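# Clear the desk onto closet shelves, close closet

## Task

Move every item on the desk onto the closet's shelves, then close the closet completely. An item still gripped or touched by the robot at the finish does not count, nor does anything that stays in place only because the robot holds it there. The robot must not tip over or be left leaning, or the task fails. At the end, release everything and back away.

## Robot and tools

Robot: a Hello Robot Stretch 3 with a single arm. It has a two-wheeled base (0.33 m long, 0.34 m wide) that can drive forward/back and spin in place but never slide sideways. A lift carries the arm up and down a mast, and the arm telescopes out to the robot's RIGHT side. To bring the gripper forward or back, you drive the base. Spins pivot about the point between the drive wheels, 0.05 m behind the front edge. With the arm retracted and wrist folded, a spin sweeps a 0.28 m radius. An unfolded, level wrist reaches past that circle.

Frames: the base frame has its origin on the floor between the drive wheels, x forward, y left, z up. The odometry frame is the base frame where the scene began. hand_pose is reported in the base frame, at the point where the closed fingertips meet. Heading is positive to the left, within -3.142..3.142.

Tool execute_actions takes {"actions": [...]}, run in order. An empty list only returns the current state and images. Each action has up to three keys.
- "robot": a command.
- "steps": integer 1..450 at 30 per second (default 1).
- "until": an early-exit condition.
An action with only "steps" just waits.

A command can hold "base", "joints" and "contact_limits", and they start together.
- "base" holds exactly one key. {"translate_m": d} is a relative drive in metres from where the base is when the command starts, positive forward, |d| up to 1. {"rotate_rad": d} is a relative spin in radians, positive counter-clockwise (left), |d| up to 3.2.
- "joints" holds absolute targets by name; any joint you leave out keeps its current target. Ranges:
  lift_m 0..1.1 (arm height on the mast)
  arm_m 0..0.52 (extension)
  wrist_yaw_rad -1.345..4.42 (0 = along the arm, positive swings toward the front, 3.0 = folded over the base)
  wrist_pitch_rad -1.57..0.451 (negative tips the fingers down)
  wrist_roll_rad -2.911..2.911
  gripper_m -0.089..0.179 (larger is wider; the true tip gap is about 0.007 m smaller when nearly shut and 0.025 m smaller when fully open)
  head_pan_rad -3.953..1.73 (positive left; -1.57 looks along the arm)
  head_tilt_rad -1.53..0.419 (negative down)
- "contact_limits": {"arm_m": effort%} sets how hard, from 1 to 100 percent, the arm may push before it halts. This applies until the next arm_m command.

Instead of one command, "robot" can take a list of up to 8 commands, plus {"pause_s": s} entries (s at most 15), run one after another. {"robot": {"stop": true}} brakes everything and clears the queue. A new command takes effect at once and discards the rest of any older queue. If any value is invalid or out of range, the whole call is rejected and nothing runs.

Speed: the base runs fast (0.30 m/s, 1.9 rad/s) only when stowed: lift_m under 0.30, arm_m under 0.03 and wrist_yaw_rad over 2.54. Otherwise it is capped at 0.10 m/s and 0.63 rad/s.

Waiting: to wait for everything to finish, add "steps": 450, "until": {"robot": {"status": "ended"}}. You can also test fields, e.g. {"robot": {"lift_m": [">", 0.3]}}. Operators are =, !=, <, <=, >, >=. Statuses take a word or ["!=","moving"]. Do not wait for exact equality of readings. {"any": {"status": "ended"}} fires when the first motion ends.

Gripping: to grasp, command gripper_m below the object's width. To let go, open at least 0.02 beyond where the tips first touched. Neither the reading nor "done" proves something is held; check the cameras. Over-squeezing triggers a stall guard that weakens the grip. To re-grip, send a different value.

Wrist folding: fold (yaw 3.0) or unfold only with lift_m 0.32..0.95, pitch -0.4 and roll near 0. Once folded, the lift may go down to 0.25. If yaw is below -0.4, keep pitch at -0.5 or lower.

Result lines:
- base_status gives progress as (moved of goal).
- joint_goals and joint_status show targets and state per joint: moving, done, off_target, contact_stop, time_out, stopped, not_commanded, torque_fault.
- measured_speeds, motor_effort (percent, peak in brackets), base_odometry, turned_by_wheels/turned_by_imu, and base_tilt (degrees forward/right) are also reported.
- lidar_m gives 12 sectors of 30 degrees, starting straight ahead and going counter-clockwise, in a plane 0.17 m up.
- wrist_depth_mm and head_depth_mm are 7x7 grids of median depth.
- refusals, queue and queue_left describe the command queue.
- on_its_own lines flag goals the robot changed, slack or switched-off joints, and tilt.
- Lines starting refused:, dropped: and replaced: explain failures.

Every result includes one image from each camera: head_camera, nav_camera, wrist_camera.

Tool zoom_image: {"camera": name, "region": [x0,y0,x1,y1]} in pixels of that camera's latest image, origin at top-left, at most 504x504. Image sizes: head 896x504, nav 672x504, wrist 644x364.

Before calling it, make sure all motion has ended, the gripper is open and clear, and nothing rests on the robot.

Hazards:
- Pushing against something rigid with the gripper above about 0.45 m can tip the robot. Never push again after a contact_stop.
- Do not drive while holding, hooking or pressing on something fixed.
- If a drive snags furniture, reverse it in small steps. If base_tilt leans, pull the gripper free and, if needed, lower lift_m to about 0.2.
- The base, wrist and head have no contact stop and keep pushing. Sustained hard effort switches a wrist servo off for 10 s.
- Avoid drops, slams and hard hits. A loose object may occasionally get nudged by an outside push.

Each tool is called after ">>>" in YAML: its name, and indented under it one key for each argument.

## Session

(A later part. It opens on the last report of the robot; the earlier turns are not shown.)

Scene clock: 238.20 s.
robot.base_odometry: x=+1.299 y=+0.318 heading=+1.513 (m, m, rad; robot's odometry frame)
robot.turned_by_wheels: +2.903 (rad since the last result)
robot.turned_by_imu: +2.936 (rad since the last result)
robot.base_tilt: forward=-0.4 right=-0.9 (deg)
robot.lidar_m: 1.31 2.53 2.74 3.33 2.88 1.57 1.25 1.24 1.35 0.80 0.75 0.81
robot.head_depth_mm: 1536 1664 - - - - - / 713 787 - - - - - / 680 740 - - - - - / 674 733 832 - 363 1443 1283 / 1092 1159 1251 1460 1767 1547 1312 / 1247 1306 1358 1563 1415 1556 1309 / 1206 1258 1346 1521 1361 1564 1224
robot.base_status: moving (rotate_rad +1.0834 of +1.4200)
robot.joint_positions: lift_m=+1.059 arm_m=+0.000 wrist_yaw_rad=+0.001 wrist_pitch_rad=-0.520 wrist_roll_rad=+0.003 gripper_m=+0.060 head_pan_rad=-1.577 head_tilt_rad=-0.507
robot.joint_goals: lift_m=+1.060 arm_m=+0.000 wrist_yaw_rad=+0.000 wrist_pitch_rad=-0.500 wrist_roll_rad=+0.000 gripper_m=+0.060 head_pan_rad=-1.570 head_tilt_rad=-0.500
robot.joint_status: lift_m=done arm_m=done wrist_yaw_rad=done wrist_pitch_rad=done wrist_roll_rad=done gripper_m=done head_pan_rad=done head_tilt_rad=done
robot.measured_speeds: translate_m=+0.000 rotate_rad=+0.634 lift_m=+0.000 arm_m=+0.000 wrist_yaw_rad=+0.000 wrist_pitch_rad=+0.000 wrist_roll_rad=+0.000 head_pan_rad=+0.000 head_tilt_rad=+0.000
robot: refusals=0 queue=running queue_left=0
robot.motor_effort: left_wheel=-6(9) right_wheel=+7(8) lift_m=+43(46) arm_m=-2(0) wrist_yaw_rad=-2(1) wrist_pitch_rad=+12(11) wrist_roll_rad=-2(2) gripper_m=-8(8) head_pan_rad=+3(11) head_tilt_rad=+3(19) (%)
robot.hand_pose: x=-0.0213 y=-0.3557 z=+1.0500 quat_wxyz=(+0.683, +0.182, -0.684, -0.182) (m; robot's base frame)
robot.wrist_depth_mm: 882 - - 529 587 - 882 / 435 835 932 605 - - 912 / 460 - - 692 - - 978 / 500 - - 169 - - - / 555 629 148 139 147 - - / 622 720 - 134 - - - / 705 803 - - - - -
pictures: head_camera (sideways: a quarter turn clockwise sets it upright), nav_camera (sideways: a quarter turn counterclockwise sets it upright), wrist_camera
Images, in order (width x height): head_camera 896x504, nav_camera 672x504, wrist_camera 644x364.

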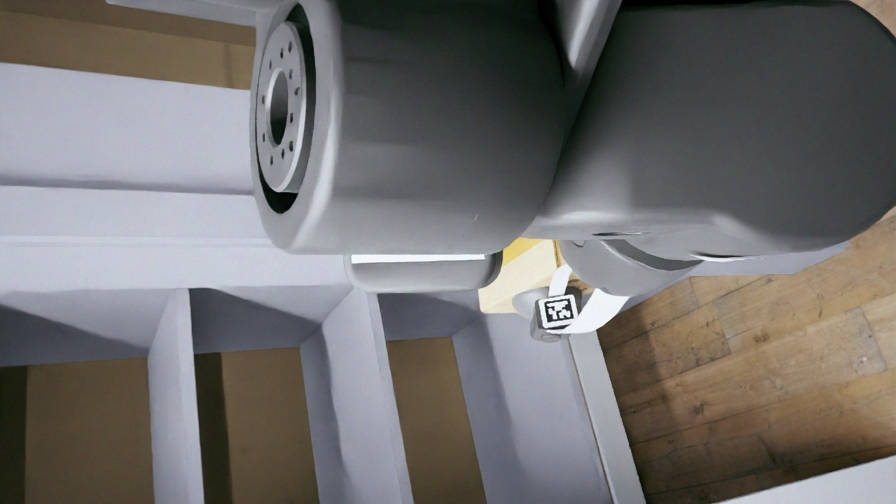

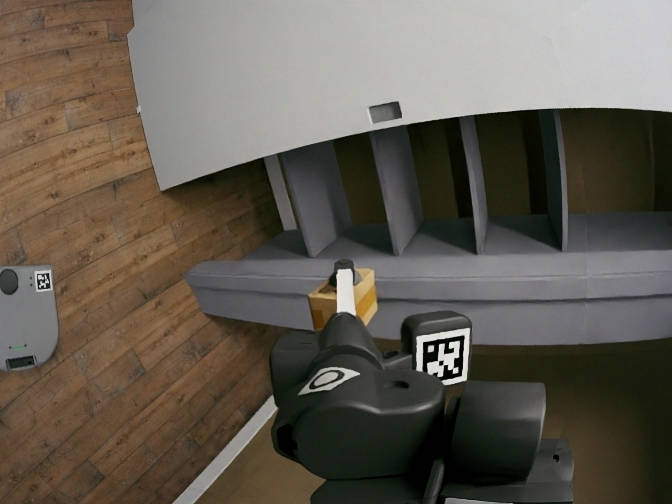

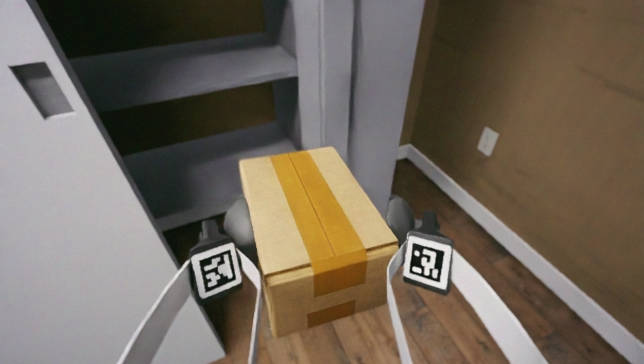

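Level the wrist and lower to view.

>>> execute_actions:
  actions:
    - {"steps":60,"until":{"robot":{"status":"ended"}}}
    - {"robot":{"joints":{"lift_m":0.9,"wrist_pitch_rad":-0.15,"head_tilt_rad":-0.6}},"steps":150,"until":{"robot":{"status":"ended"}}}

Scene clock: 242.13 s.
robot.base_odometry: x=+1.299 y=+0.318 heading=+1.850 (m, m, rad; robot's odometry frame)
robot.turned_by_wheels: +0.336 (rad since the last result)
robot.turned_by_imu: +0.338 (rad since the last result)
robot.base_tilt: forward=-0.5 right=-1.7 (deg)
robot.lidar_m: 2.53 2.59 3.40 2.89 1.83 1.31 1.24 1.27 0.79 0.75 0.77 1.00
robot.head_depth_mm: 990 1043 837 876 986 - - / 1211 1341 1281 1397 1547 1467 - / 1197 1377 1289 1463 455 - - / 1192 1357 1289 1453 444 - 1215 / 1187 1338 1213 1304 998 1177 1243 / 608 663 744 835 949 1109 1228 / 602 663 732 822 949 1100 1227
robot.base_status: done (rotate_rad +1.4198 of +1.4200)
robot.joint_positions: lift_m=+0.900 arm_m=+0.000 wrist_yaw_rad=+0.001 wrist_pitch_rad=-0.180 wrist_roll_rad=+0.003 gripper_m=+0.060 head_pan_rad=-1.577 head_tilt_rad=-0.592
robot.joint_goals: lift_m=+0.900 arm_m=+0.000 wrist_yaw_rad=+0.000 wrist_pitch_rad=-0.150 wrist_roll_rad=+0.000 gripper_m=+0.060 head_pan_rad=-1.570 head_tilt_rad=-0.600
robot.joint_status: lift_m=done arm_m=done wrist_yaw_rad=done wrist_pitch_rad=done wrist_roll_rad=done gripper_m=done head_pan_rad=done head_tilt_rad=done
robot.measured_speeds: translate_m=+0.000 rotate_rad=+0.000 lift_m=+0.000 arm_m=+0.000 wrist_yaw_rad=+0.000 wrist_pitch_rad=+0.000 wrist_roll_rad=+0.000 head_pan_rad=+0.000 head_tilt_rad=+0.000
robot: refusals=0 queue=done queue_left=0
robot.motor_effort: left_wheel=-4(6) right_wheel=+4(5) lift_m=+18(46) arm_m=-1(2) wrist_yaw_rad=-2(1) wrist_pitch_rad=+17(17) wrist_roll_rad=-2(2) gripper_m=-8(8) head_pan_rad=+2(2) head_tilt_rad=-3(11) (%)
robot.hand_pose: x=-0.0212 y=-0.3931 z=+0.9696 quat_wxyz=(+0.703, +0.064, -0.705, -0.064) (m; robot's base frame)
robot.wrist_depth_mm: 419 429 446 - 901 453 464 / 442 457 472 - - 483 491 / 474 480 492 - 955 510 535 / 496 507 518 170 - 541 - / 545 548 149 138 151 573 - / 568 585 607 133 700 620 - / 602 625 659 - - 689 -
pictures: head_camera (sideways: a quarter turn clockwise sets it upright), nav_camera (sideways: a quarter turn counterclockwise sets it upright), wrist_camera
Images, in order (width x height): head_camera 896x504, nav_camera 672x504, wrist_camera 644x364.

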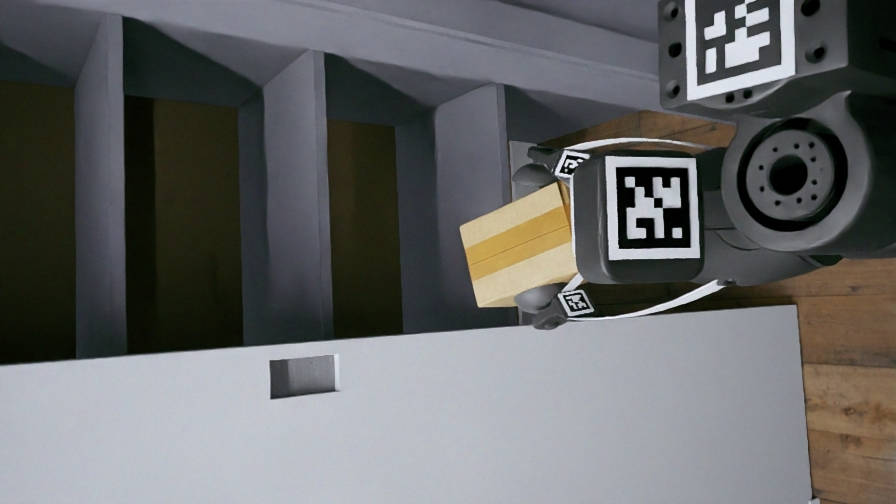

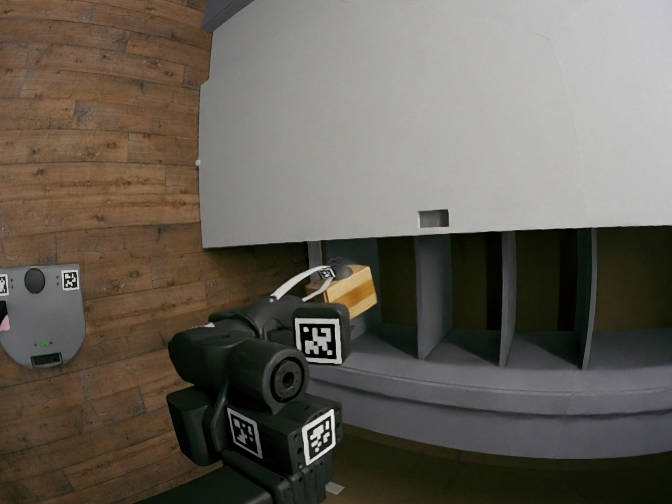

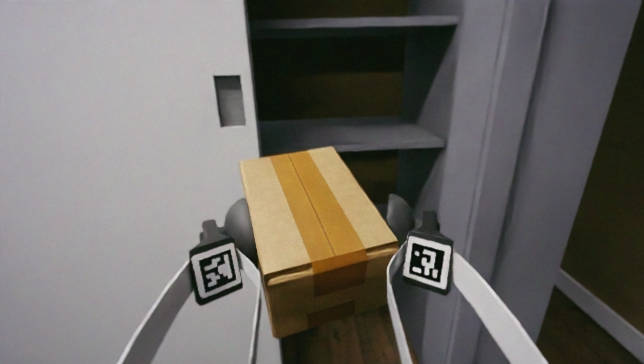

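>>> execute_actions:
  actions:
    - {"robot":[{"joints":{"lift_m":0.96},"base":{"translate_m":-0.06}},{"joints":{"arm_m":0.36}}],"steps":250,"until":{"robot":{"status":"ended"}}}

Scene clock: 254.73 s.
robot.base_odometry: x=+1.315 y=+0.260 heading=+1.850 (m, m, rad; robot's odometry frame)
robot.turned_by_wheels: +0.000 (rad since the last result)
robot.turned_by_imu: +0.000 (rad since the last result)
robot.base_tilt: forward=-0.6 right=-1.7 (deg)
robot.lidar_m: 2.59 2.64 3.48 2.89 1.79 1.25 1.18 1.21 0.77 0.76 0.77 1.01
robot.head_depth_mm: 652 680 - 881 995 1178 1247 / 1106 1212 1261 963 1020 1167 1241 / 1205 1337 - 1465 1714 1463 1244 / 1193 1345 1553 1457 1759 1459 1247 / 1180 1354 1294 1450 1776 1427 1244 / 1176 1314 777 851 957 1118 1233 / 605 664 740 829 946 1104 1222
robot.base_status: done (translate_m -0.0600 of -0.0600)
robot.joint_positions: lift_m=+0.959 arm_m=+0.360 wrist_yaw_rad=+0.001 wrist_pitch_rad=-0.179 wrist_roll_rad=+0.003 gripper_m=+0.060 head_pan_rad=-1.577 head_tilt_rad=-0.592
robot.joint_goals: lift_m=+0.960 arm_m=+0.360 wrist_yaw_rad=+0.000 wrist_pitch_rad=-0.150 wrist_roll_rad=+0.000 gripper_m=+0.060 head_pan_rad=-1.570 head_tilt_rad=-0.600
robot.joint_status: lift_m=done arm_m=done wrist_yaw_rad=done wrist_pitch_rad=done wrist_roll_rad=done gripper_m=done head_pan_rad=done head_tilt_rad=done
robot.measured_speeds: translate_m=+0.000 rotate_rad=+0.000 lift_m=+0.000 arm_m=+0.000 wrist_yaw_rad=+0.000 wrist_pitch_rad=+0.000 wrist_roll_rad=+0.000 head_pan_rad=+0.000 head_tilt_rad=+0.000
robot: refusals=0 queue=done queue_left=0
robot.motor_effort: left_wheel=-4(9) right_wheel=+4(4) lift_m=+43(44) arm_m=+4(2) wrist_yaw_rad=-2(1) wrist_pitch_rad=+17(18) wrist_roll_rad=-2(2) gripper_m=-8(8) head_pan_rad=+3(3) head_tilt_rad=-3(3) (%)
robot.hand_pose: x=-0.0212 y=-0.7525 z=+1.0288 quat_wxyz=(+0.703, +0.064, -0.705, -0.063) (m; robot's base frame)
robot.wrist_depth_mm: 708 720 743 755 646 430 221 / 775 776 784 812 800 462 225 / 824 831 864 841 821 473 226 / 797 777 702 174 714 474 227 / 513 539 149 138 152 473 230 / 194 973 876 133 736 456 231 / 192 782 788 718 740 538 235
pictures: head_camera (sideways: a quarter turn clockwise sets it upright), nav_camera (sideways: a quarter turn counterclockwise sets it upright), wrist_camera
Images, in order (width x height): head_camera 896x504, nav_camera 672x504, wrist_camera 644x364.

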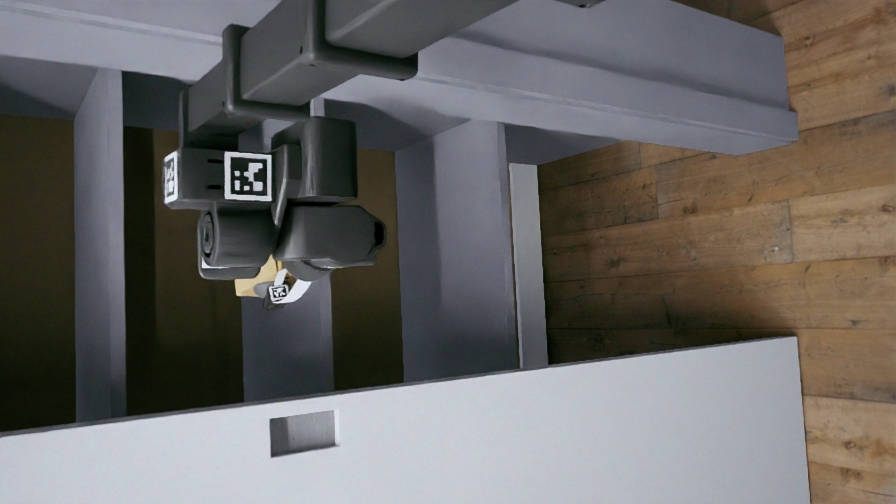

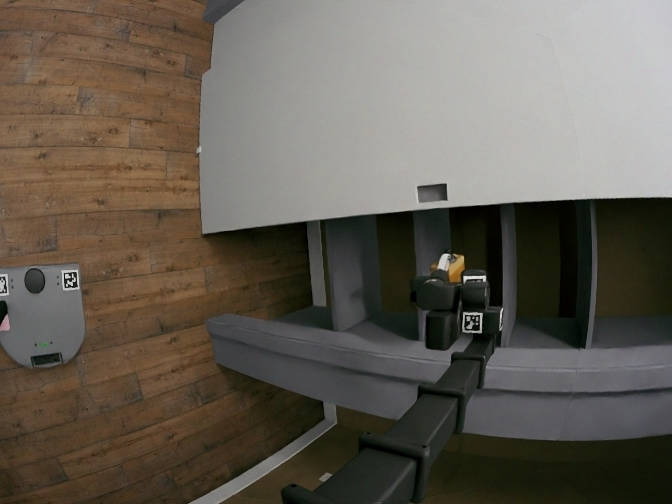

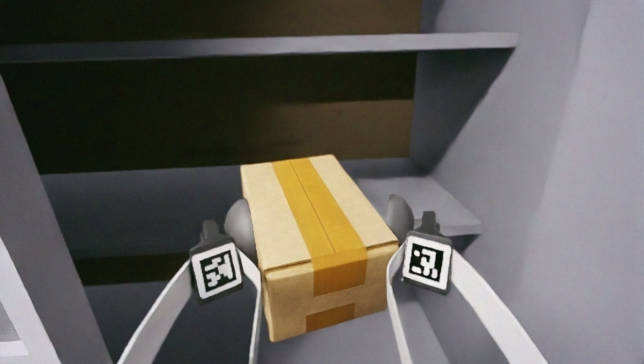

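>>> execute_actions:
  actions:
    - {"robot":[{"joints":{"arm_m":0.52}},{"joints":{"lift_m":0.935}}],"steps":250,"until":{"robot":{"status":"ended"}}}

Scene clock: 261.30 s.
robot.base_odometry: x=+1.315 y=+0.260 heading=+1.850 (m, m, rad; robot's odometry frame)
robot.turned_by_wheels: +0.000 (rad since the last result)
robot.turned_by_imu: +0.001 (rad since the last result)
robot.base_tilt: forward=-0.6 right=-1.7 (deg)
robot.lidar_m: 2.59 2.65 3.48 2.89 1.78 1.25 1.18 1.21 0.77 0.76 0.77 1.01
robot.head_depth_mm: 653 694 - - 1014 1173 1249 / 1099 1137 - 969 1012 1157 1239 / 1199 1335 1539 1453 1732 1464 1247 / 1195 1327 1572 1451 1777 1469 1248 / 1184 1361 1293 1452 1769 1433 1249 / 1179 1319 779 852 960 1108 1232 / 603 663 741 829 945 1105 1215
robot.base_status: done (translate_m -0.0600 of -0.0600)
robot.joint_positions: lift_m=+0.935 arm_m=+0.517 wrist_yaw_rad=+0.001 wrist_pitch_rad=-0.179 wrist_roll_rad=+0.003 gripper_m=+0.060 head_pan_rad=-1.577 head_tilt_rad=-0.592
robot.joint_goals: lift_m=+0.935 arm_m=+0.520 wrist_yaw_rad=+0.000 wrist_pitch_rad=-0.150 wrist_roll_rad=+0.000 gripper_m=+0.060 head_pan_rad=-1.570 head_tilt_rad=-0.600
robot.joint_status: lift_m=done arm_m=done wrist_yaw_rad=done wrist_pitch_rad=done wrist_roll_rad=done gripper_m=done head_pan_rad=done head_tilt_rad=done
robot.measured_speeds: translate_m=+0.000 rotate_rad=+0.000 lift_m=+0.000 arm_m=+0.000 wrist_yaw_rad=+0.000 wrist_pitch_rad=+0.000 wrist_roll_rad=+0.000 head_pan_rad=+0.000 head_tilt_rad=+0.000
robot: refusals=0 queue=done queue_left=0
robot.motor_effort: left_wheel=-4(4) right_wheel=+4(4) lift_m=+18(47) arm_m=+3(3) wrist_yaw_rad=-1(2) wrist_pitch_rad=+17(17) wrist_roll_rad=-2(2) gripper_m=-7(8) head_pan_rad=+3(2) head_tilt_rad=-3(2) (%)
robot.hand_pose: x=-0.0212 y=-0.9095 z=+1.0049 quat_wxyz=(+0.703, +0.064, -0.705, -0.063) (m; robot's base frame)
robot.wrist_depth_mm: 267 286 305 338 360 385 295 / 636 629 657 678 682 452 310 / 664 674 694 694 713 455 314 / 676 710 640 175 650 466 318 / 497 499 149 138 153 438 320 / 379 379 373 132 650 393 322 / 750 779 754 703 726 516 324
pictures: head_camera (sideways: a quarter turn clockwise sets it upright), nav_camera (sideways: a quarter turn counterclockwise sets it upright), wrist_camera
Images, in order (width x height): head_camera 896x504, nav_camera 672x504, wrist_camera 644x364.

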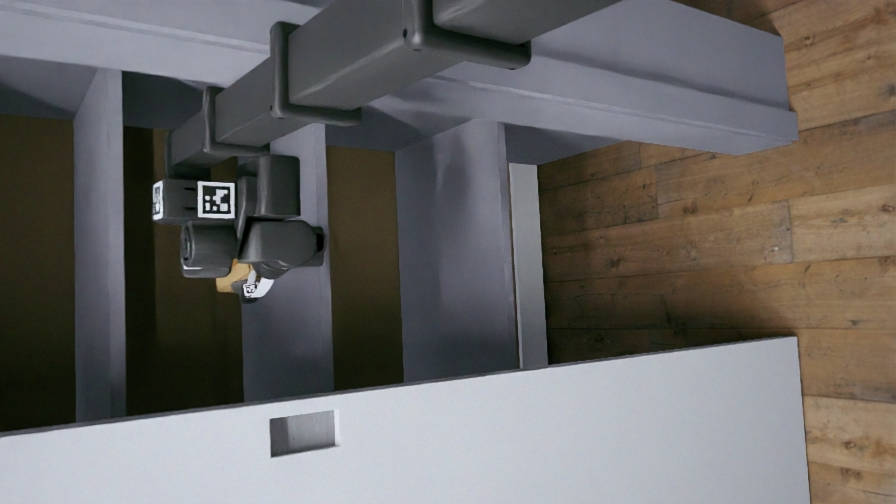

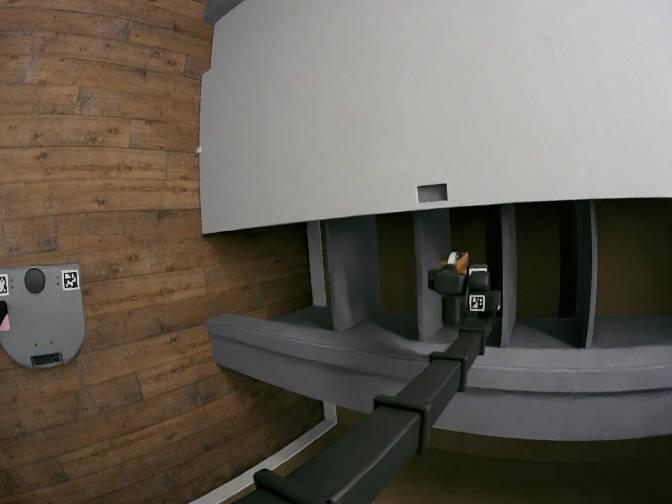

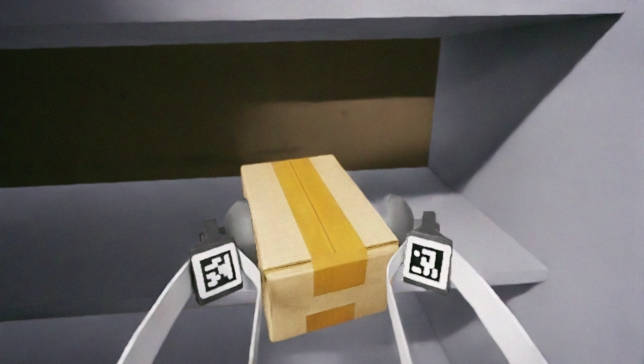

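>>> execute_actions:
  actions:
    - {"robot":[{"joints":{"arm_m":0.0,"lift_m":0.96}},{"base":{"rotate_rad":-0.5}},{"base":{"translate_m":0.42}},{"base":{"rotate_rad":0.5}},{"base":{"translate_m":-0.37}},{"joints":{"arm_m":0.3}}],"steps":450,"until":{"robot":{"status":"ended"}}}
    - {"steps":300,"until":{"robot":{"status":"ended"}}}

Scene clock: 287.43 s.
robot.base_odometry: x=+1.509 y=+0.314 heading=+1.850 (m, m, rad; robot's odometry frame)
robot.turned_by_wheels: +0.000 (rad since the last result)
robot.turned_by_imu: +0.003 (rad since the last result)
robot.base_tilt: forward=-0.5 right=-1.7 (deg)
robot.lidar_m: 2.61 2.67 3.53 3.48 1.76 1.24 1.17 1.19 0.58 0.56 0.56 0.74
robot.head_depth_mm: 849 823 - 712 717 819 1016 / 1049 1098 1112 1252 1180 975 1040 / 1049 1157 - 1419 1262 1465 1244 / 1042 1160 - 1412 1260 1446 1250 / 1029 1170 1035 1402 1260 1463 1246 / 1028 1151 1085 1363 1133 826 963 / 1006 495 536 595 677 791 946
robot.base_status: done (translate_m -0.3700 of -0.3700)
robot.joint_positions: lift_m=+0.959 arm_m=+0.300 wrist_yaw_rad=+0.001 wrist_pitch_rad=-0.179 wrist_roll_rad=+0.003 gripper_m=+0.060 head_pan_rad=-1.577 head_tilt_rad=-0.593
robot.joint_goals: lift_m=+0.960 arm_m=+0.300 wrist_yaw_rad=+0.000 wrist_pitch_rad=-0.150 wrist_roll_rad=+0.000 gripper_m=+0.060 head_pan_rad=-1.570 head_tilt_rad=-0.600
robot.joint_status: lift_m=done arm_m=done wrist_yaw_rad=done wrist_pitch_rad=done wrist_roll_rad=done gripper_m=done head_pan_rad=done head_tilt_rad=done
robot.measured_speeds: translate_m=+0.000 rotate_rad=+0.000 lift_m=+0.000 arm_m=+0.000 wrist_yaw_rad=+0.000 wrist_pitch_rad=+0.000 wrist_roll_rad=+0.000 head_pan_rad=+0.000 head_tilt_rad=+0.000
robot: refusals=0 queue=done queue_left=0
robot.motor_effort: left_wheel=-3(9) right_wheel=+3(7) lift_m=+44(46) arm_m=+3(1) wrist_yaw_rad=-2(1) wrist_pitch_rad=+17(17) wrist_roll_rad=-2(2) gripper_m=-8(8) head_pan_rad=+3(1) head_tilt_rad=-2(4) (%)
robot.hand_pose: x=-0.0212 y=-0.6925 z=+1.0289 quat_wxyz=(+0.703, +0.064, -0.705, -0.063) (m; robot's base frame)
robot.wrist_depth_mm: 591 610 625 617 299 374 299 / 625 651 672 683 680 449 313 / 678 703 698 710 720 466 316 / 705 721 723 175 670 462 318 / 542 552 149 138 153 465 323 / 418 420 393 133 412 419 324 / 773 743 782 715 732 524 332
pictures: head_camera (sideways: a quarter turn clockwise sets it upright), nav_camera (sideways: a quarter turn counterclockwise sets it upright), wrist_camera
Images, in order (width x height): head_camera 896x504, nav_camera 672x504, wrist_camera 644x364.

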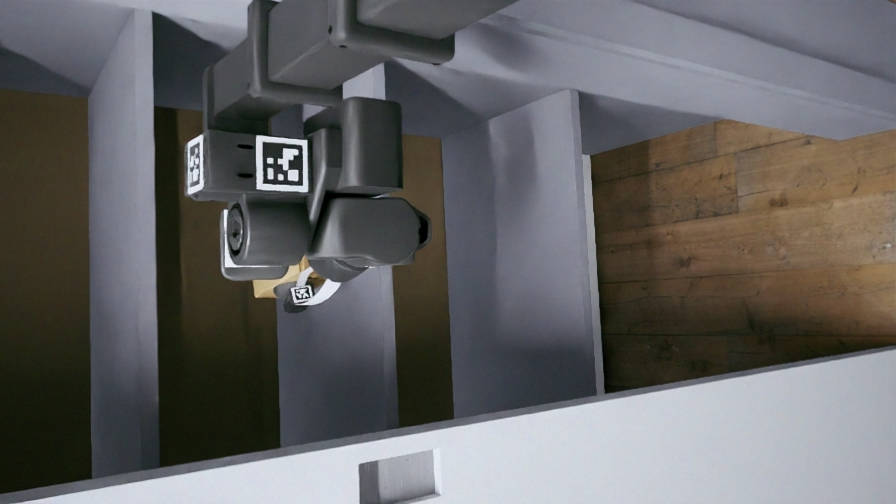

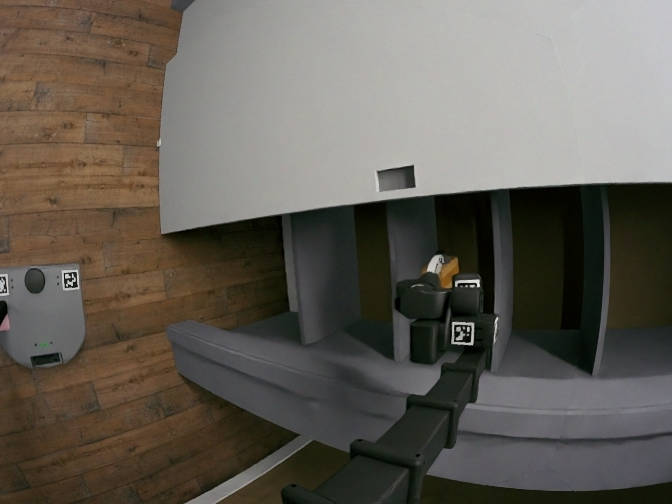

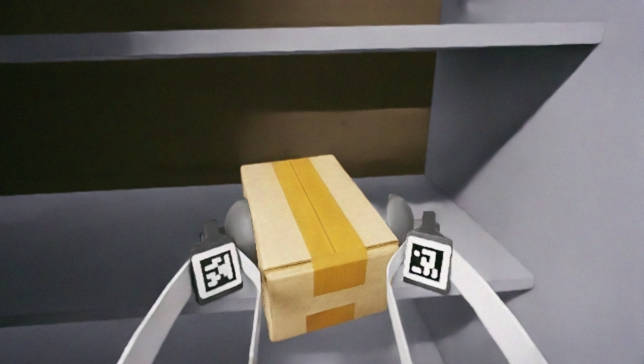

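>>> execute_actions:
  actions:
    - {"robot":[{"joints":{"arm_m":0.0,"wrist_yaw_rad":0.3}},{"base":{"rotate_rad":-0.45}},{"base":{"translate_m":0.37}},{"base":{"rotate_rad":0.45}},{"base":{"translate_m":-0.30}},{"joints":{"wrist_yaw_rad":0.0}},{"joints":{"arm_m":0.40}}],"steps":450,"until":{"robot":{"status":"ended"}}}
    - {"steps":300,"until":{"robot":{"status":"ended"}}}

Scene clock: 312.07 s.
robot.base_odometry: x=+1.655 y=+0.391 heading=+1.850 (m, m, rad; robot's odometry frame)
robot.turned_by_wheels: +0.000 (rad since the last result)
robot.turned_by_imu: -0.656 (rad since the last result)
robot.base_tilt: forward=-0.5 right=-1.7 (deg)
robot.lidar_m: 0.69 1.37 2.64 3.21 3.48 2.01 1.27 1.14 1.14 0.60 0.59 0.59
robot.head_depth_mm: 1096 1170 - 1433 1541 1453 1237 / 1196 1245 1430 1540 1668 1450 1242 / 1297 - 1609 1737 1781 1459 1239 / 1407 1536 1799 1942 1766 1451 1245 / 573 619 684 767 861 994 1161 / 525 570 624 683 761 866 1085 / 486 520 565 634 781 1384 1242
robot.base_status: done (translate_m -0.3000 of -0.3000)
robot.joint_positions: lift_m=+0.960 arm_m=+0.400 wrist_yaw_rad=-0.002 wrist_pitch_rad=-0.178 wrist_roll_rad=-0.005 gripper_m=+0.060 head_pan_rad=-1.576 head_tilt_rad=-0.597
robot.joint_goals: lift_m=+0.960 arm_m=+0.400 wrist_yaw_rad=+0.000 wrist_pitch_rad=-0.150 wrist_roll_rad=+0.000 gripper_m=+0.060 head_pan_rad=-1.570 head_tilt_rad=-0.600
robot.joint_status: lift_m=done arm_m=done wrist_yaw_rad=done wrist_pitch_rad=done wrist_roll_rad=done gripper_m=done head_pan_rad=done head_tilt_rad=done
robot.measured_speeds: translate_m=+0.000 rotate_rad=-0.001 lift_m=+0.000 arm_m=+0.000 wrist_yaw_rad=+0.000 wrist_pitch_rad=+0.000 wrist_roll_rad=+0.000 head_pan_rad=+0.000 head_tilt_rad=+0.000
robot: refusals=0 queue=done queue_left=0
robot.motor_effort: left_wheel=-1(23) right_wheel=+0(62) lift_m=+36(43) arm_m=+3(18) wrist_yaw_rad=+1(22) wrist_pitch_rad=+16(45) wrist_roll_rad=+1(2) gripper_m=-8(15) head_pan_rad=+3(3) head_tilt_rad=-1(3) (%)
robot.hand_pose: x=-0.0220 y=-0.7926 z=+1.0294 quat_wxyz=(+0.706, +0.063, -0.702, -0.064) (m; robot's base frame)
robot.wrist_depth_mm: 568 654 793 900 694 590 488 / 583 680 829 908 726 596 506 / 615 708 843 - 770 620 519 / 648 747 885 - 809 633 541 / 438 756 848 180 749 678 566 / - 780 885 125 138 670 583 / - 810 - 123 895 767 603
pictures: head_camera (sideways: a quarter turn clockwise sets it upright), nav_camera (sideways: a quarter turn counterclockwise sets it upright), wrist_camera
Images, in order (width x height): head_camera 896x504, nav_camera 672x504, wrist_camera 644x364.

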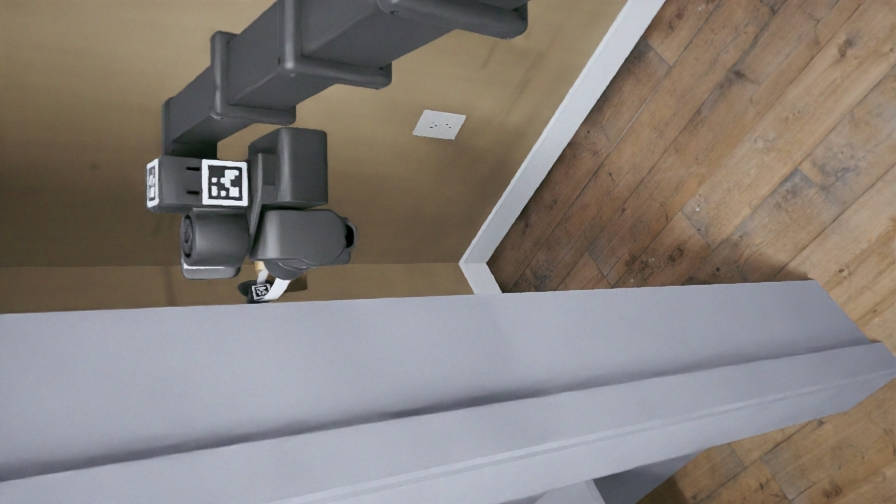

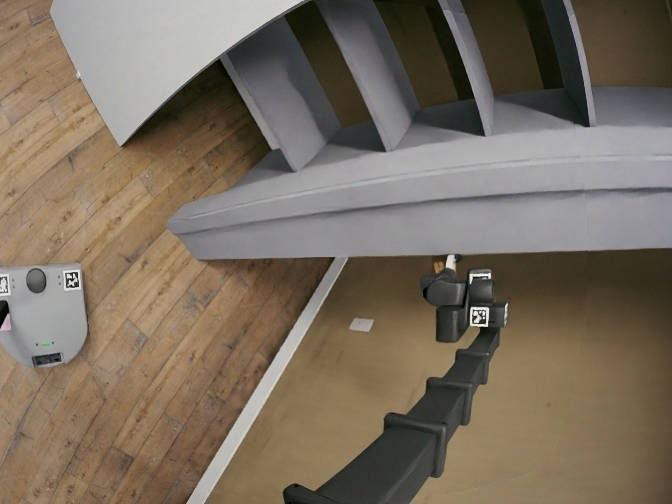

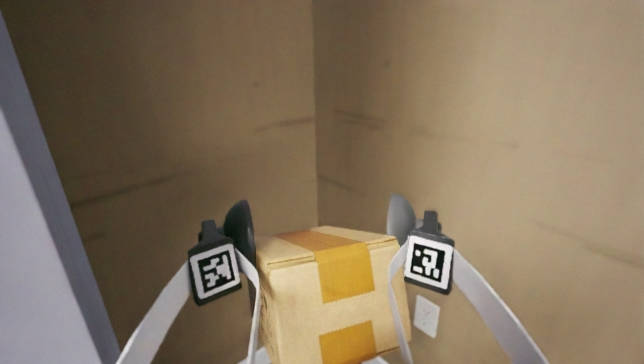

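>>> execute_actions:
  actions:
    - {"robot":[{"joints":{"arm_m":0.0,"gripper_m":0.05}},{"base":{"rotate_rad":0.35}}],"steps":300,"until":{"robot":{"status":"ended"}}}

Scene clock: 320.80 s.
robot.base_odometry: x=+1.655 y=+0.391 heading=+2.200 (m, m, rad; robot's odometry frame)
robot.turned_by_wheels: +0.350 (rad since the last result)
robot.turned_by_imu: +0.352 (rad since the last result)
robot.base_tilt: forward=-0.6 right=-1.7 (deg)
robot.lidar_m: 0.97 2.64 2.90 3.51 2.80 1.40 1.15 1.14 0.69 0.59 0.59 0.63
robot.head_depth_mm: 545 636 1641 1819 - - - / 523 583 654 742 850 - - / 495 547 616 679 - - - / 493 544 607 661 - - 1200 / 872 1007 1057 1359 1417 1454 1246 / 1063 1197 1076 1394 1257 1448 1248 / 1030 1153 1079 1363 1213 1457 1239
robot.base_status: done (rotate_rad +0.3498 of +0.3500)
robot.joint_positions: lift_m=+0.960 arm_m=+0.000 wrist_yaw_rad=-0.001 wrist_pitch_rad=-0.174 wrist_roll_rad=-0.004 gripper_m=+0.051 head_pan_rad=-1.576 head_tilt_rad=-0.597
robot.joint_goals: lift_m=+0.960 arm_m=+0.000 wrist_yaw_rad=+0.000 wrist_pitch_rad=-0.150 wrist_roll_rad=+0.000 gripper_m=+0.050 head_pan_rad=-1.570 head_tilt_rad=-0.600
robot.joint_status: lift_m=done arm_m=done wrist_yaw_rad=done wrist_pitch_rad=done wrist_roll_rad=done gripper_m=done head_pan_rad=done head_tilt_rad=done
robot.measured_speeds: translate_m=+0.000 rotate_rad=+0.000 lift_m=+0.000 arm_m=+0.000 wrist_yaw_rad=+0.000 wrist_pitch_rad=+0.000 wrist_roll_rad=+0.000 head_pan_rad=+0.000 head_tilt_rad=+0.000
robot: refusals=0 queue=done queue_left=0
robot.motor_effort: left_wheel=-4(9) right_wheel=+4(11) lift_m=+36(37) arm_m=-2(8) wrist_yaw_rad=+0(13) wrist_pitch_rad=+14(16) wrist_roll_rad=+1(2) gripper_m=-14(61) head_pan_rad=+2(3) head_tilt_rad=-1(2) (%)
robot.hand_pose: x=-0.0218 y=-0.3935 z=+1.0303 quat_wxyz=(+0.706, +0.062, -0.703, -0.062) (m; robot's base frame)
robot.wrist_depth_mm: 776 840 881 311 351 - 813 / 793 877 944 335 376 - 833 / 835 942 - 358 398 - 840 / 788 769 773 377 429 - 878 / 623 - - 179 425 - 878 / 952 973 884 125 138 - 903 / 805 814 864 124 553 - 910
pictures: head_camera (sideways: a quarter turn clockwise sets it upright), nav_camera (sideways: a quarter turn counterclockwise sets it upright), wrist_camera
Images, in order (width x height): head_camera 896x504, nav_camera 672x504, wrist_camera 644x364.

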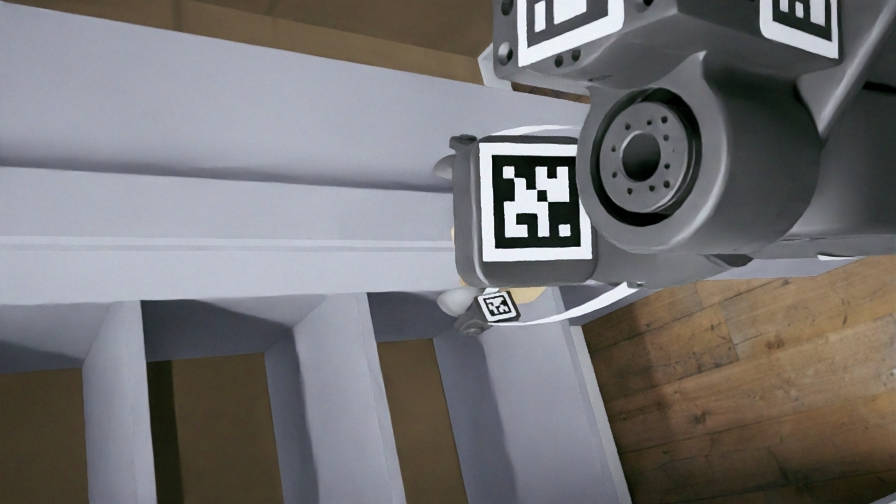

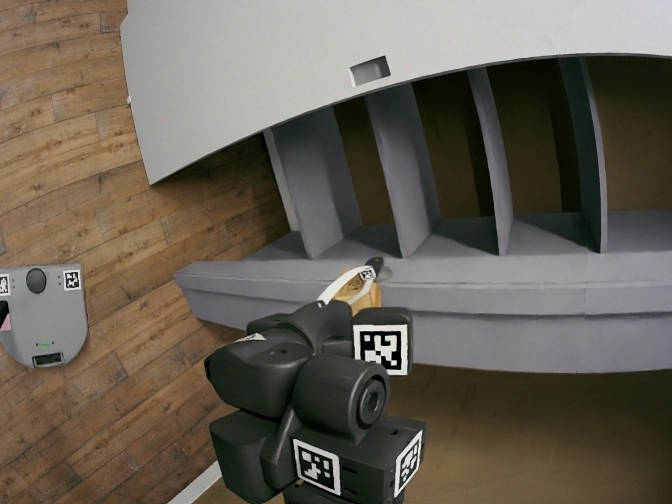

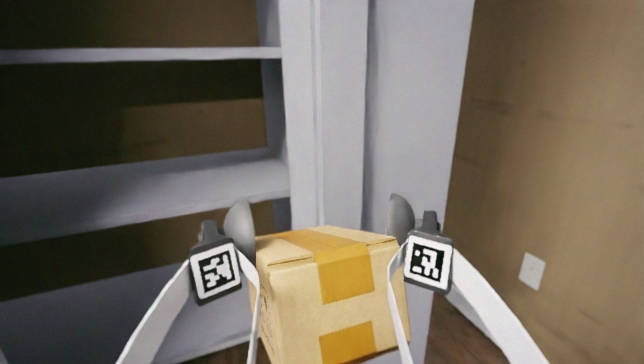

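>>> execute_actions:
  actions:
    - {"robot":[{"base":{"rotate_rad":0.3}}],"steps":300,"until":{"robot":{"status":"ended"}}}

Scene clock: 324.97 s.
robot.base_odometry: x=+1.655 y=+0.391 heading=+2.499 (m, m, rad; robot's odometry frame)
robot.turned_by_wheels: +0.300 (rad since the last result)
robot.turned_by_imu: +0.301 (rad since the last result)
robot.base_tilt: forward=-0.6 right=-1.7 (deg)
robot.lidar_m: 2.63 2.68 3.52 3.09 1.73 1.20 1.14 1.16 0.59 0.70 0.59 0.76
robot.head_depth_mm: 538 548 578 625 - - - / 951 1037 1007 1098 814 - - / 1070 1214 1079 1446 - - - / 1063 1200 1083 1450 - - 1234 / 1050 1187 1073 1435 1251 1457 1241 / 1045 1180 1074 1399 1211 1384 1038 / 1036 1161 973 643 710 822 996
robot.base_status: done (rotate_rad +0.2998 of +0.3000)
robot.joint_positions: lift_m=+0.960 arm_m=+0.000 wrist_yaw_rad=-0.001 wrist_pitch_rad=-0.174 wrist_roll_rad=-0.004 gripper_m=+0.051 head_pan_rad=-1.576 head_tilt_rad=-0.597
robot.joint_goals: lift_m=+0.960 arm_m=+0.000 wrist_yaw_rad=+0.000 wrist_pitch_rad=-0.150 wrist_roll_rad=+0.000 gripper_m=+0.050 head_pan_rad=-1.570 head_tilt_rad=-0.600
robot.joint_status: lift_m=done arm_m=done wrist_yaw_rad=done wrist_pitch_rad=done wrist_roll_rad=done gripper_m=done head_pan_rad=done head_tilt_rad=done
robot.measured_speeds: translate_m=+0.000 rotate_rad=+0.000 lift_m=+0.000 arm_m=+0.000 wrist_yaw_rad=+0.000 wrist_pitch_rad=+0.000 wrist_roll_rad=+0.000 head_pan_rad=+0.000 head_tilt_rad=+0.000
robot: refusals=0 queue=done queue_left=0
robot.motor_effort: left_wheel=-4(9) right_wheel=+4(7) lift_m=+36(36) arm_m=-2(2) wrist_yaw_rad=+0(0) wrist_pitch_rad=+14(14) wrist_roll_rad=+1(1) gripper_m=-14(14) head_pan_rad=+1(2) head_tilt_rad=-1(1) (%)
robot.hand_pose: x=-0.0218 y=-0.3935 z=+1.0303 quat_wxyz=(+0.706, +0.062, -0.703, -0.062) (m; robot's base frame)
robot.wrist_depth_mm: 272 875 871 887 659 289 293 / 287 567 960 970 748 295 308 / 307 343 - - 759 316 332 / 326 344 763 808 699 342 347 / 340 357 - 179 392 364 384 / 367 376 860 125 138 397 423 / 398 407 864 124 450 425 -
pictures: head_camera (sideways: a quarter turn clockwise sets it upright), nav_camera (sideways: a quarter turn counterclockwise sets it upright), wrist_camera
Images, in order (width x height): head_camera 896x504, nav_camera 672x504, wrist_camera 644x364.

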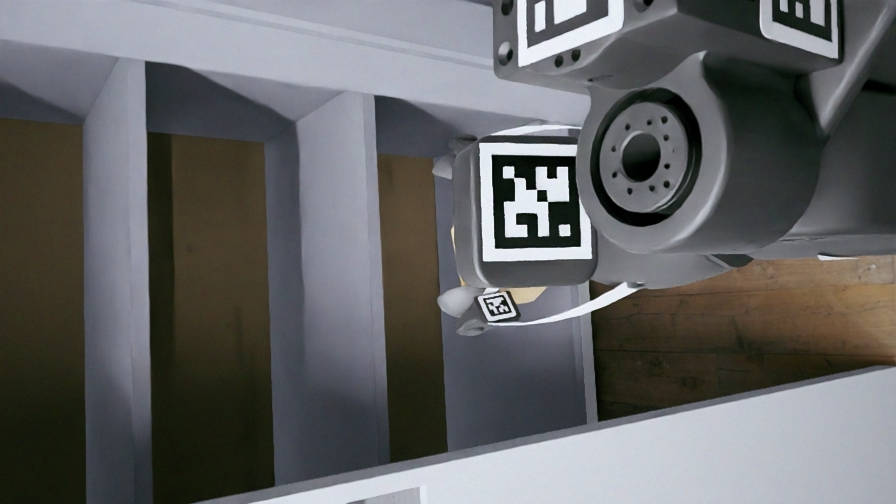

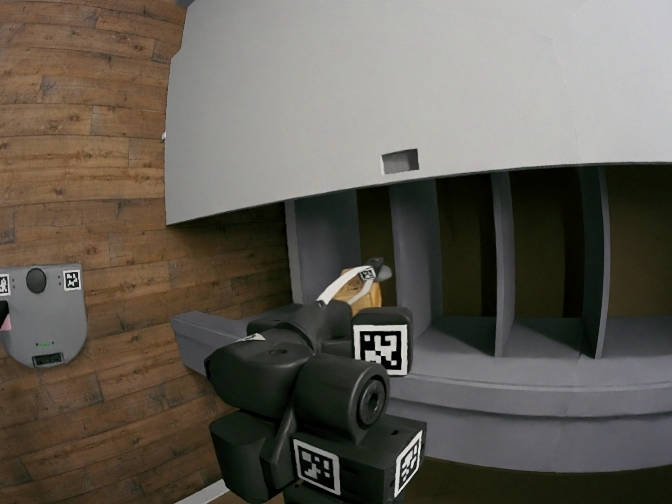

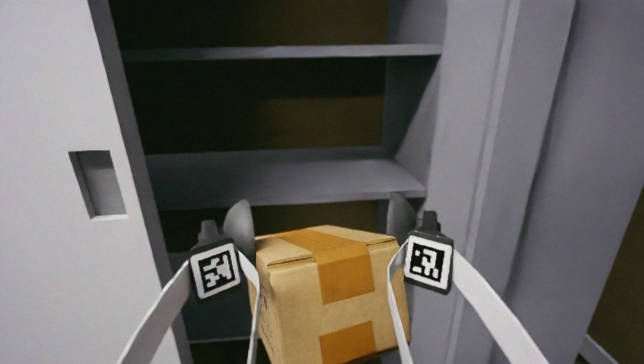

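>>> execute_actions:
  actions:
    - {"robot":[{"joints":{"wrist_yaw_rad":0.9,"lift_m":1.0}},{"base":{"rotate_rad":-0.3}},{"base":{"translate_m":0.37}},{"base":{"rotate_rad":0.3}},{"base":{"translate_m":-0.31}},{"joints":{"wrist_yaw_rad":0.0}}],"steps":450,"until":{"robot":{"status":"ended"}}}
    - {"steps":300,"until":{"robot":{"status":"ended"}}}

Scene clock: 347.23 s.
robot.base_odometry: x=+1.685 y=+0.504 heading=+2.499 (m, m, rad; robot's odometry frame)
robot.turned_by_wheels: +0.000 (rad since the last result)
robot.turned_by_imu: +0.003 (rad since the last result)
robot.base_tilt: forward=-0.6 right=-1.7 (deg)
robot.lidar_m: 1.34 2.66 3.47 3.19 1.79 1.24 1.17 1.20 0.51 1.12 0.47 0.61
robot.head_depth_mm: 840 832 893 - - - - / 982 1092 1050 987 - - - / 976 1099 1135 - - - - / 966 1090 1106 - - 1442 1227 / 956 1081 1072 1329 1149 1465 1237 / 950 1076 1071 1302 1101 707 815 / 946 738 465 498 556 649 780
robot.base_status: done (translate_m -0.3100 of -0.3100)
robot.joint_positions: lift_m=+0.999 arm_m=+0.000 wrist_yaw_rad=+0.003 wrist_pitch_rad=-0.174 wrist_roll_rad=-0.004 gripper_m=+0.051 head_pan_rad=-1.576 head_tilt_rad=-0.597
robot.joint_goals: lift_m=+1.000 arm_m=+0.000 wrist_yaw_rad=+0.000 wrist_pitch_rad=-0.150 wrist_roll_rad=+0.000 gripper_m=+0.050 head_pan_rad=-1.570 head_tilt_rad=-0.600
robot.joint_status: lift_m=done arm_m=done wrist_yaw_rad=done wrist_pitch_rad=done wrist_roll_rad=done gripper_m=done head_pan_rad=done head_tilt_rad=done
robot.measured_speeds: translate_m=+0.000 rotate_rad=+0.000 lift_m=+0.000 arm_m=+0.000 wrist_yaw_rad=+0.000 wrist_pitch_rad=+0.000 wrist_roll_rad=+0.000 head_pan_rad=+0.000 head_tilt_rad=+0.000
robot: refusals=0 queue=done queue_left=0
robot.motor_effort: left_wheel=-3(8) right_wheel=+3(7) lift_m=+43(44) arm_m=-2(2) wrist_yaw_rad=-3(2) wrist_pitch_rad=+14(14) wrist_roll_rad=+1(1) gripper_m=-14(14) head_pan_rad=+3(3) head_tilt_rad=+0(1) (%)
robot.hand_pose: x=-0.0207 y=-0.3935 z=+1.0700 quat_wxyz=(+0.706, +0.063, -0.702, -0.061) (m; robot's base frame)
robot.wrist_depth_mm: 189 758 806 822 835 480 232 / 191 826 844 838 706 474 236 / 200 878 946 911 865 478 240 / 211 746 885 883 802 489 238 / 224 261 655 180 625 351 241 / 246 260 946 125 139 334 251 / 258 267 794 124 758 384 271
pictures: head_camera (sideways: a quarter turn clockwise sets it upright), nav_camera (sideways: a quarter turn counterclockwise sets it upright), wrist_camera
Images, in order (width x height): head_camera 896x504, nav_camera 672x504, wrist_camera 644x364.

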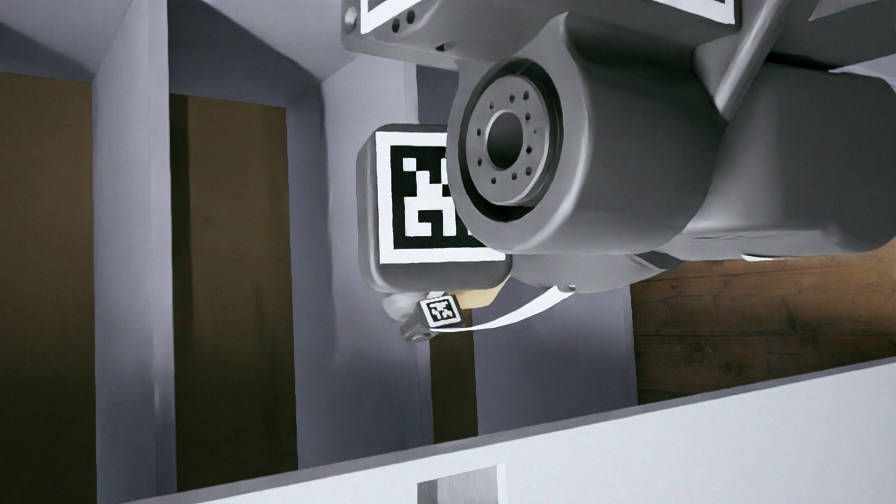

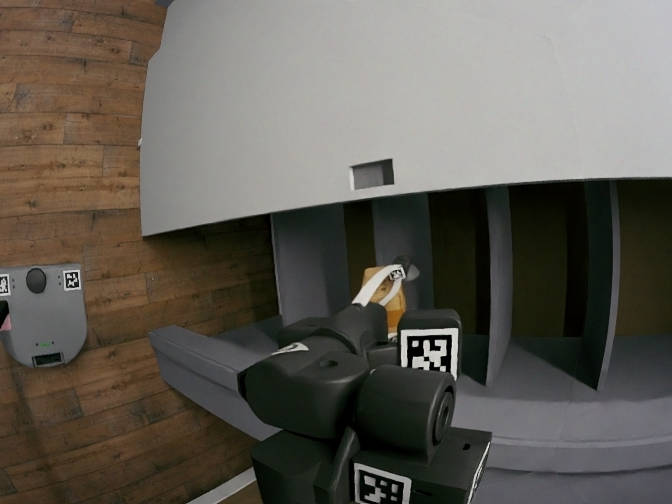

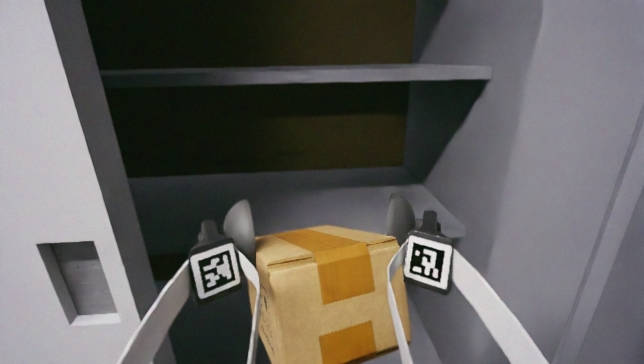

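>>> execute_actions:
  actions:
    - {"robot":[{"joints":{"arm_m":0.46,"lift_m":0.99}}],"steps":300,"until":{"robot":{"status":"ended"}}}

Scene clock: 354.73 s.
robot.base_odometry: x=+1.685 y=+0.504 heading=+2.499 (m, m, rad; robot's odometry frame)
robot.turned_by_wheels: +0.000 (rad since the last result)
robot.turned_by_imu: +0.001 (rad since the last result)
robot.base_tilt: forward=-0.6 right=-1.7 (deg)
robot.lidar_m: 1.34 2.66 3.49 3.19 1.79 1.24 1.18 1.20 0.51 1.13 0.47 0.61
robot.head_depth_mm: 840 742 935 892 689 718 816 / 987 - 1064 1165 1151 1326 1026 / 989 - 1076 1343 1172 1452 1237 / 969 - 1025 1342 1180 1459 1240 / 958 1079 1076 1343 1145 1453 1242 / 951 1065 1077 1308 1105 711 812 / 946 737 464 498 554 649 778
robot.base_status: done (translate_m -0.3100 of -0.3100)
robot.joint_positions: lift_m=+0.990 arm_m=+0.460 wrist_yaw_rad=+0.002 wrist_pitch_rad=-0.174 wrist_roll_rad=-0.004 gripper_m=+0.051 head_pan_rad=-1.576 head_tilt_rad=-0.597
robot.joint_goals: lift_m=+0.990 arm_m=+0.460 wrist_yaw_rad=+0.000 wrist_pitch_rad=-0.150 wrist_roll_rad=+0.000 gripper_m=+0.050 head_pan_rad=-1.570 head_tilt_rad=-0.600
robot.joint_status: lift_m=done arm_m=done wrist_yaw_rad=done wrist_pitch_rad=done wrist_roll_rad=done gripper_m=done head_pan_rad=done head_tilt_rad=done
robot.measured_speeds: translate_m=+0.000 rotate_rad=+0.000 lift_m=+0.000 arm_m=+0.000 wrist_yaw_rad=+0.000 wrist_pitch_rad=+0.000 wrist_roll_rad=+0.000 head_pan_rad=+0.000 head_tilt_rad=+0.000
robot: refusals=0 queue=done queue_left=0
robot.motor_effort: left_wheel=-3(3) right_wheel=+3(3) lift_m=+18(42) arm_m=+3(4) wrist_yaw_rad=-2(3) wrist_pitch_rad=+14(15) wrist_roll_rad=+1(1) gripper_m=-14(14) head_pan_rad=+2(3) head_tilt_rad=-1(2) (%)
robot.hand_pose: x=-0.0211 y=-0.8528 z=+1.0610 quat_wxyz=(+0.706, +0.063, -0.703, -0.061) (m; robot's base frame)
robot.wrist_depth_mm: 400 407 416 431 430 437 297 / 408 129 113 103 94 88 82 / - 63 64 66 67 69 71 / 483 67 68 501 513 417 291 / 490 508 523 179 526 443 308 / 467 460 421 126 139 421 309 / 373 373 361 124 347 367 312
pictures: head_camera (sideways: a quarter turn clockwise sets it upright), nav_camera (sideways: a quarter turn counterclockwise sets it upright), wrist_camera
Images, in order (width x height): head_camera 896x504, nav_camera 672x504, wrist_camera 644x364.

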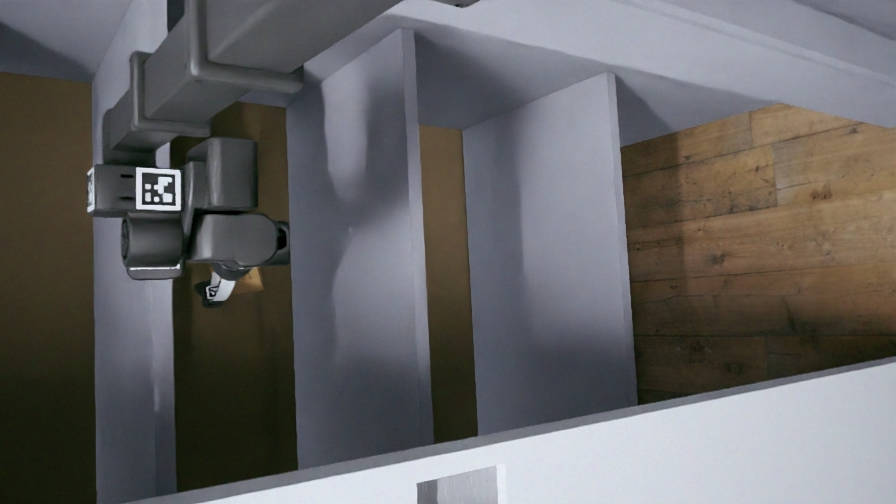

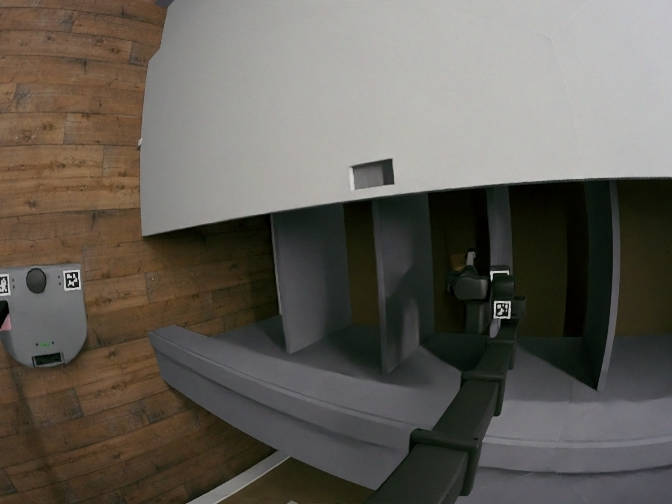

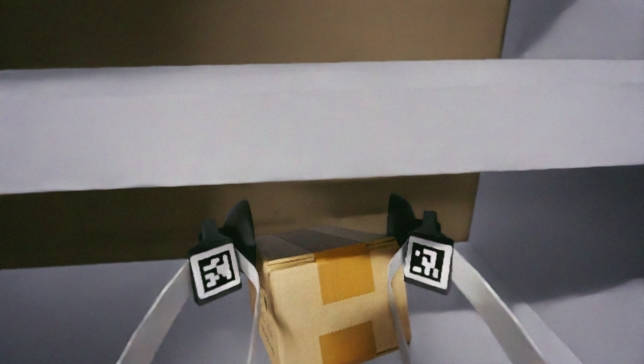

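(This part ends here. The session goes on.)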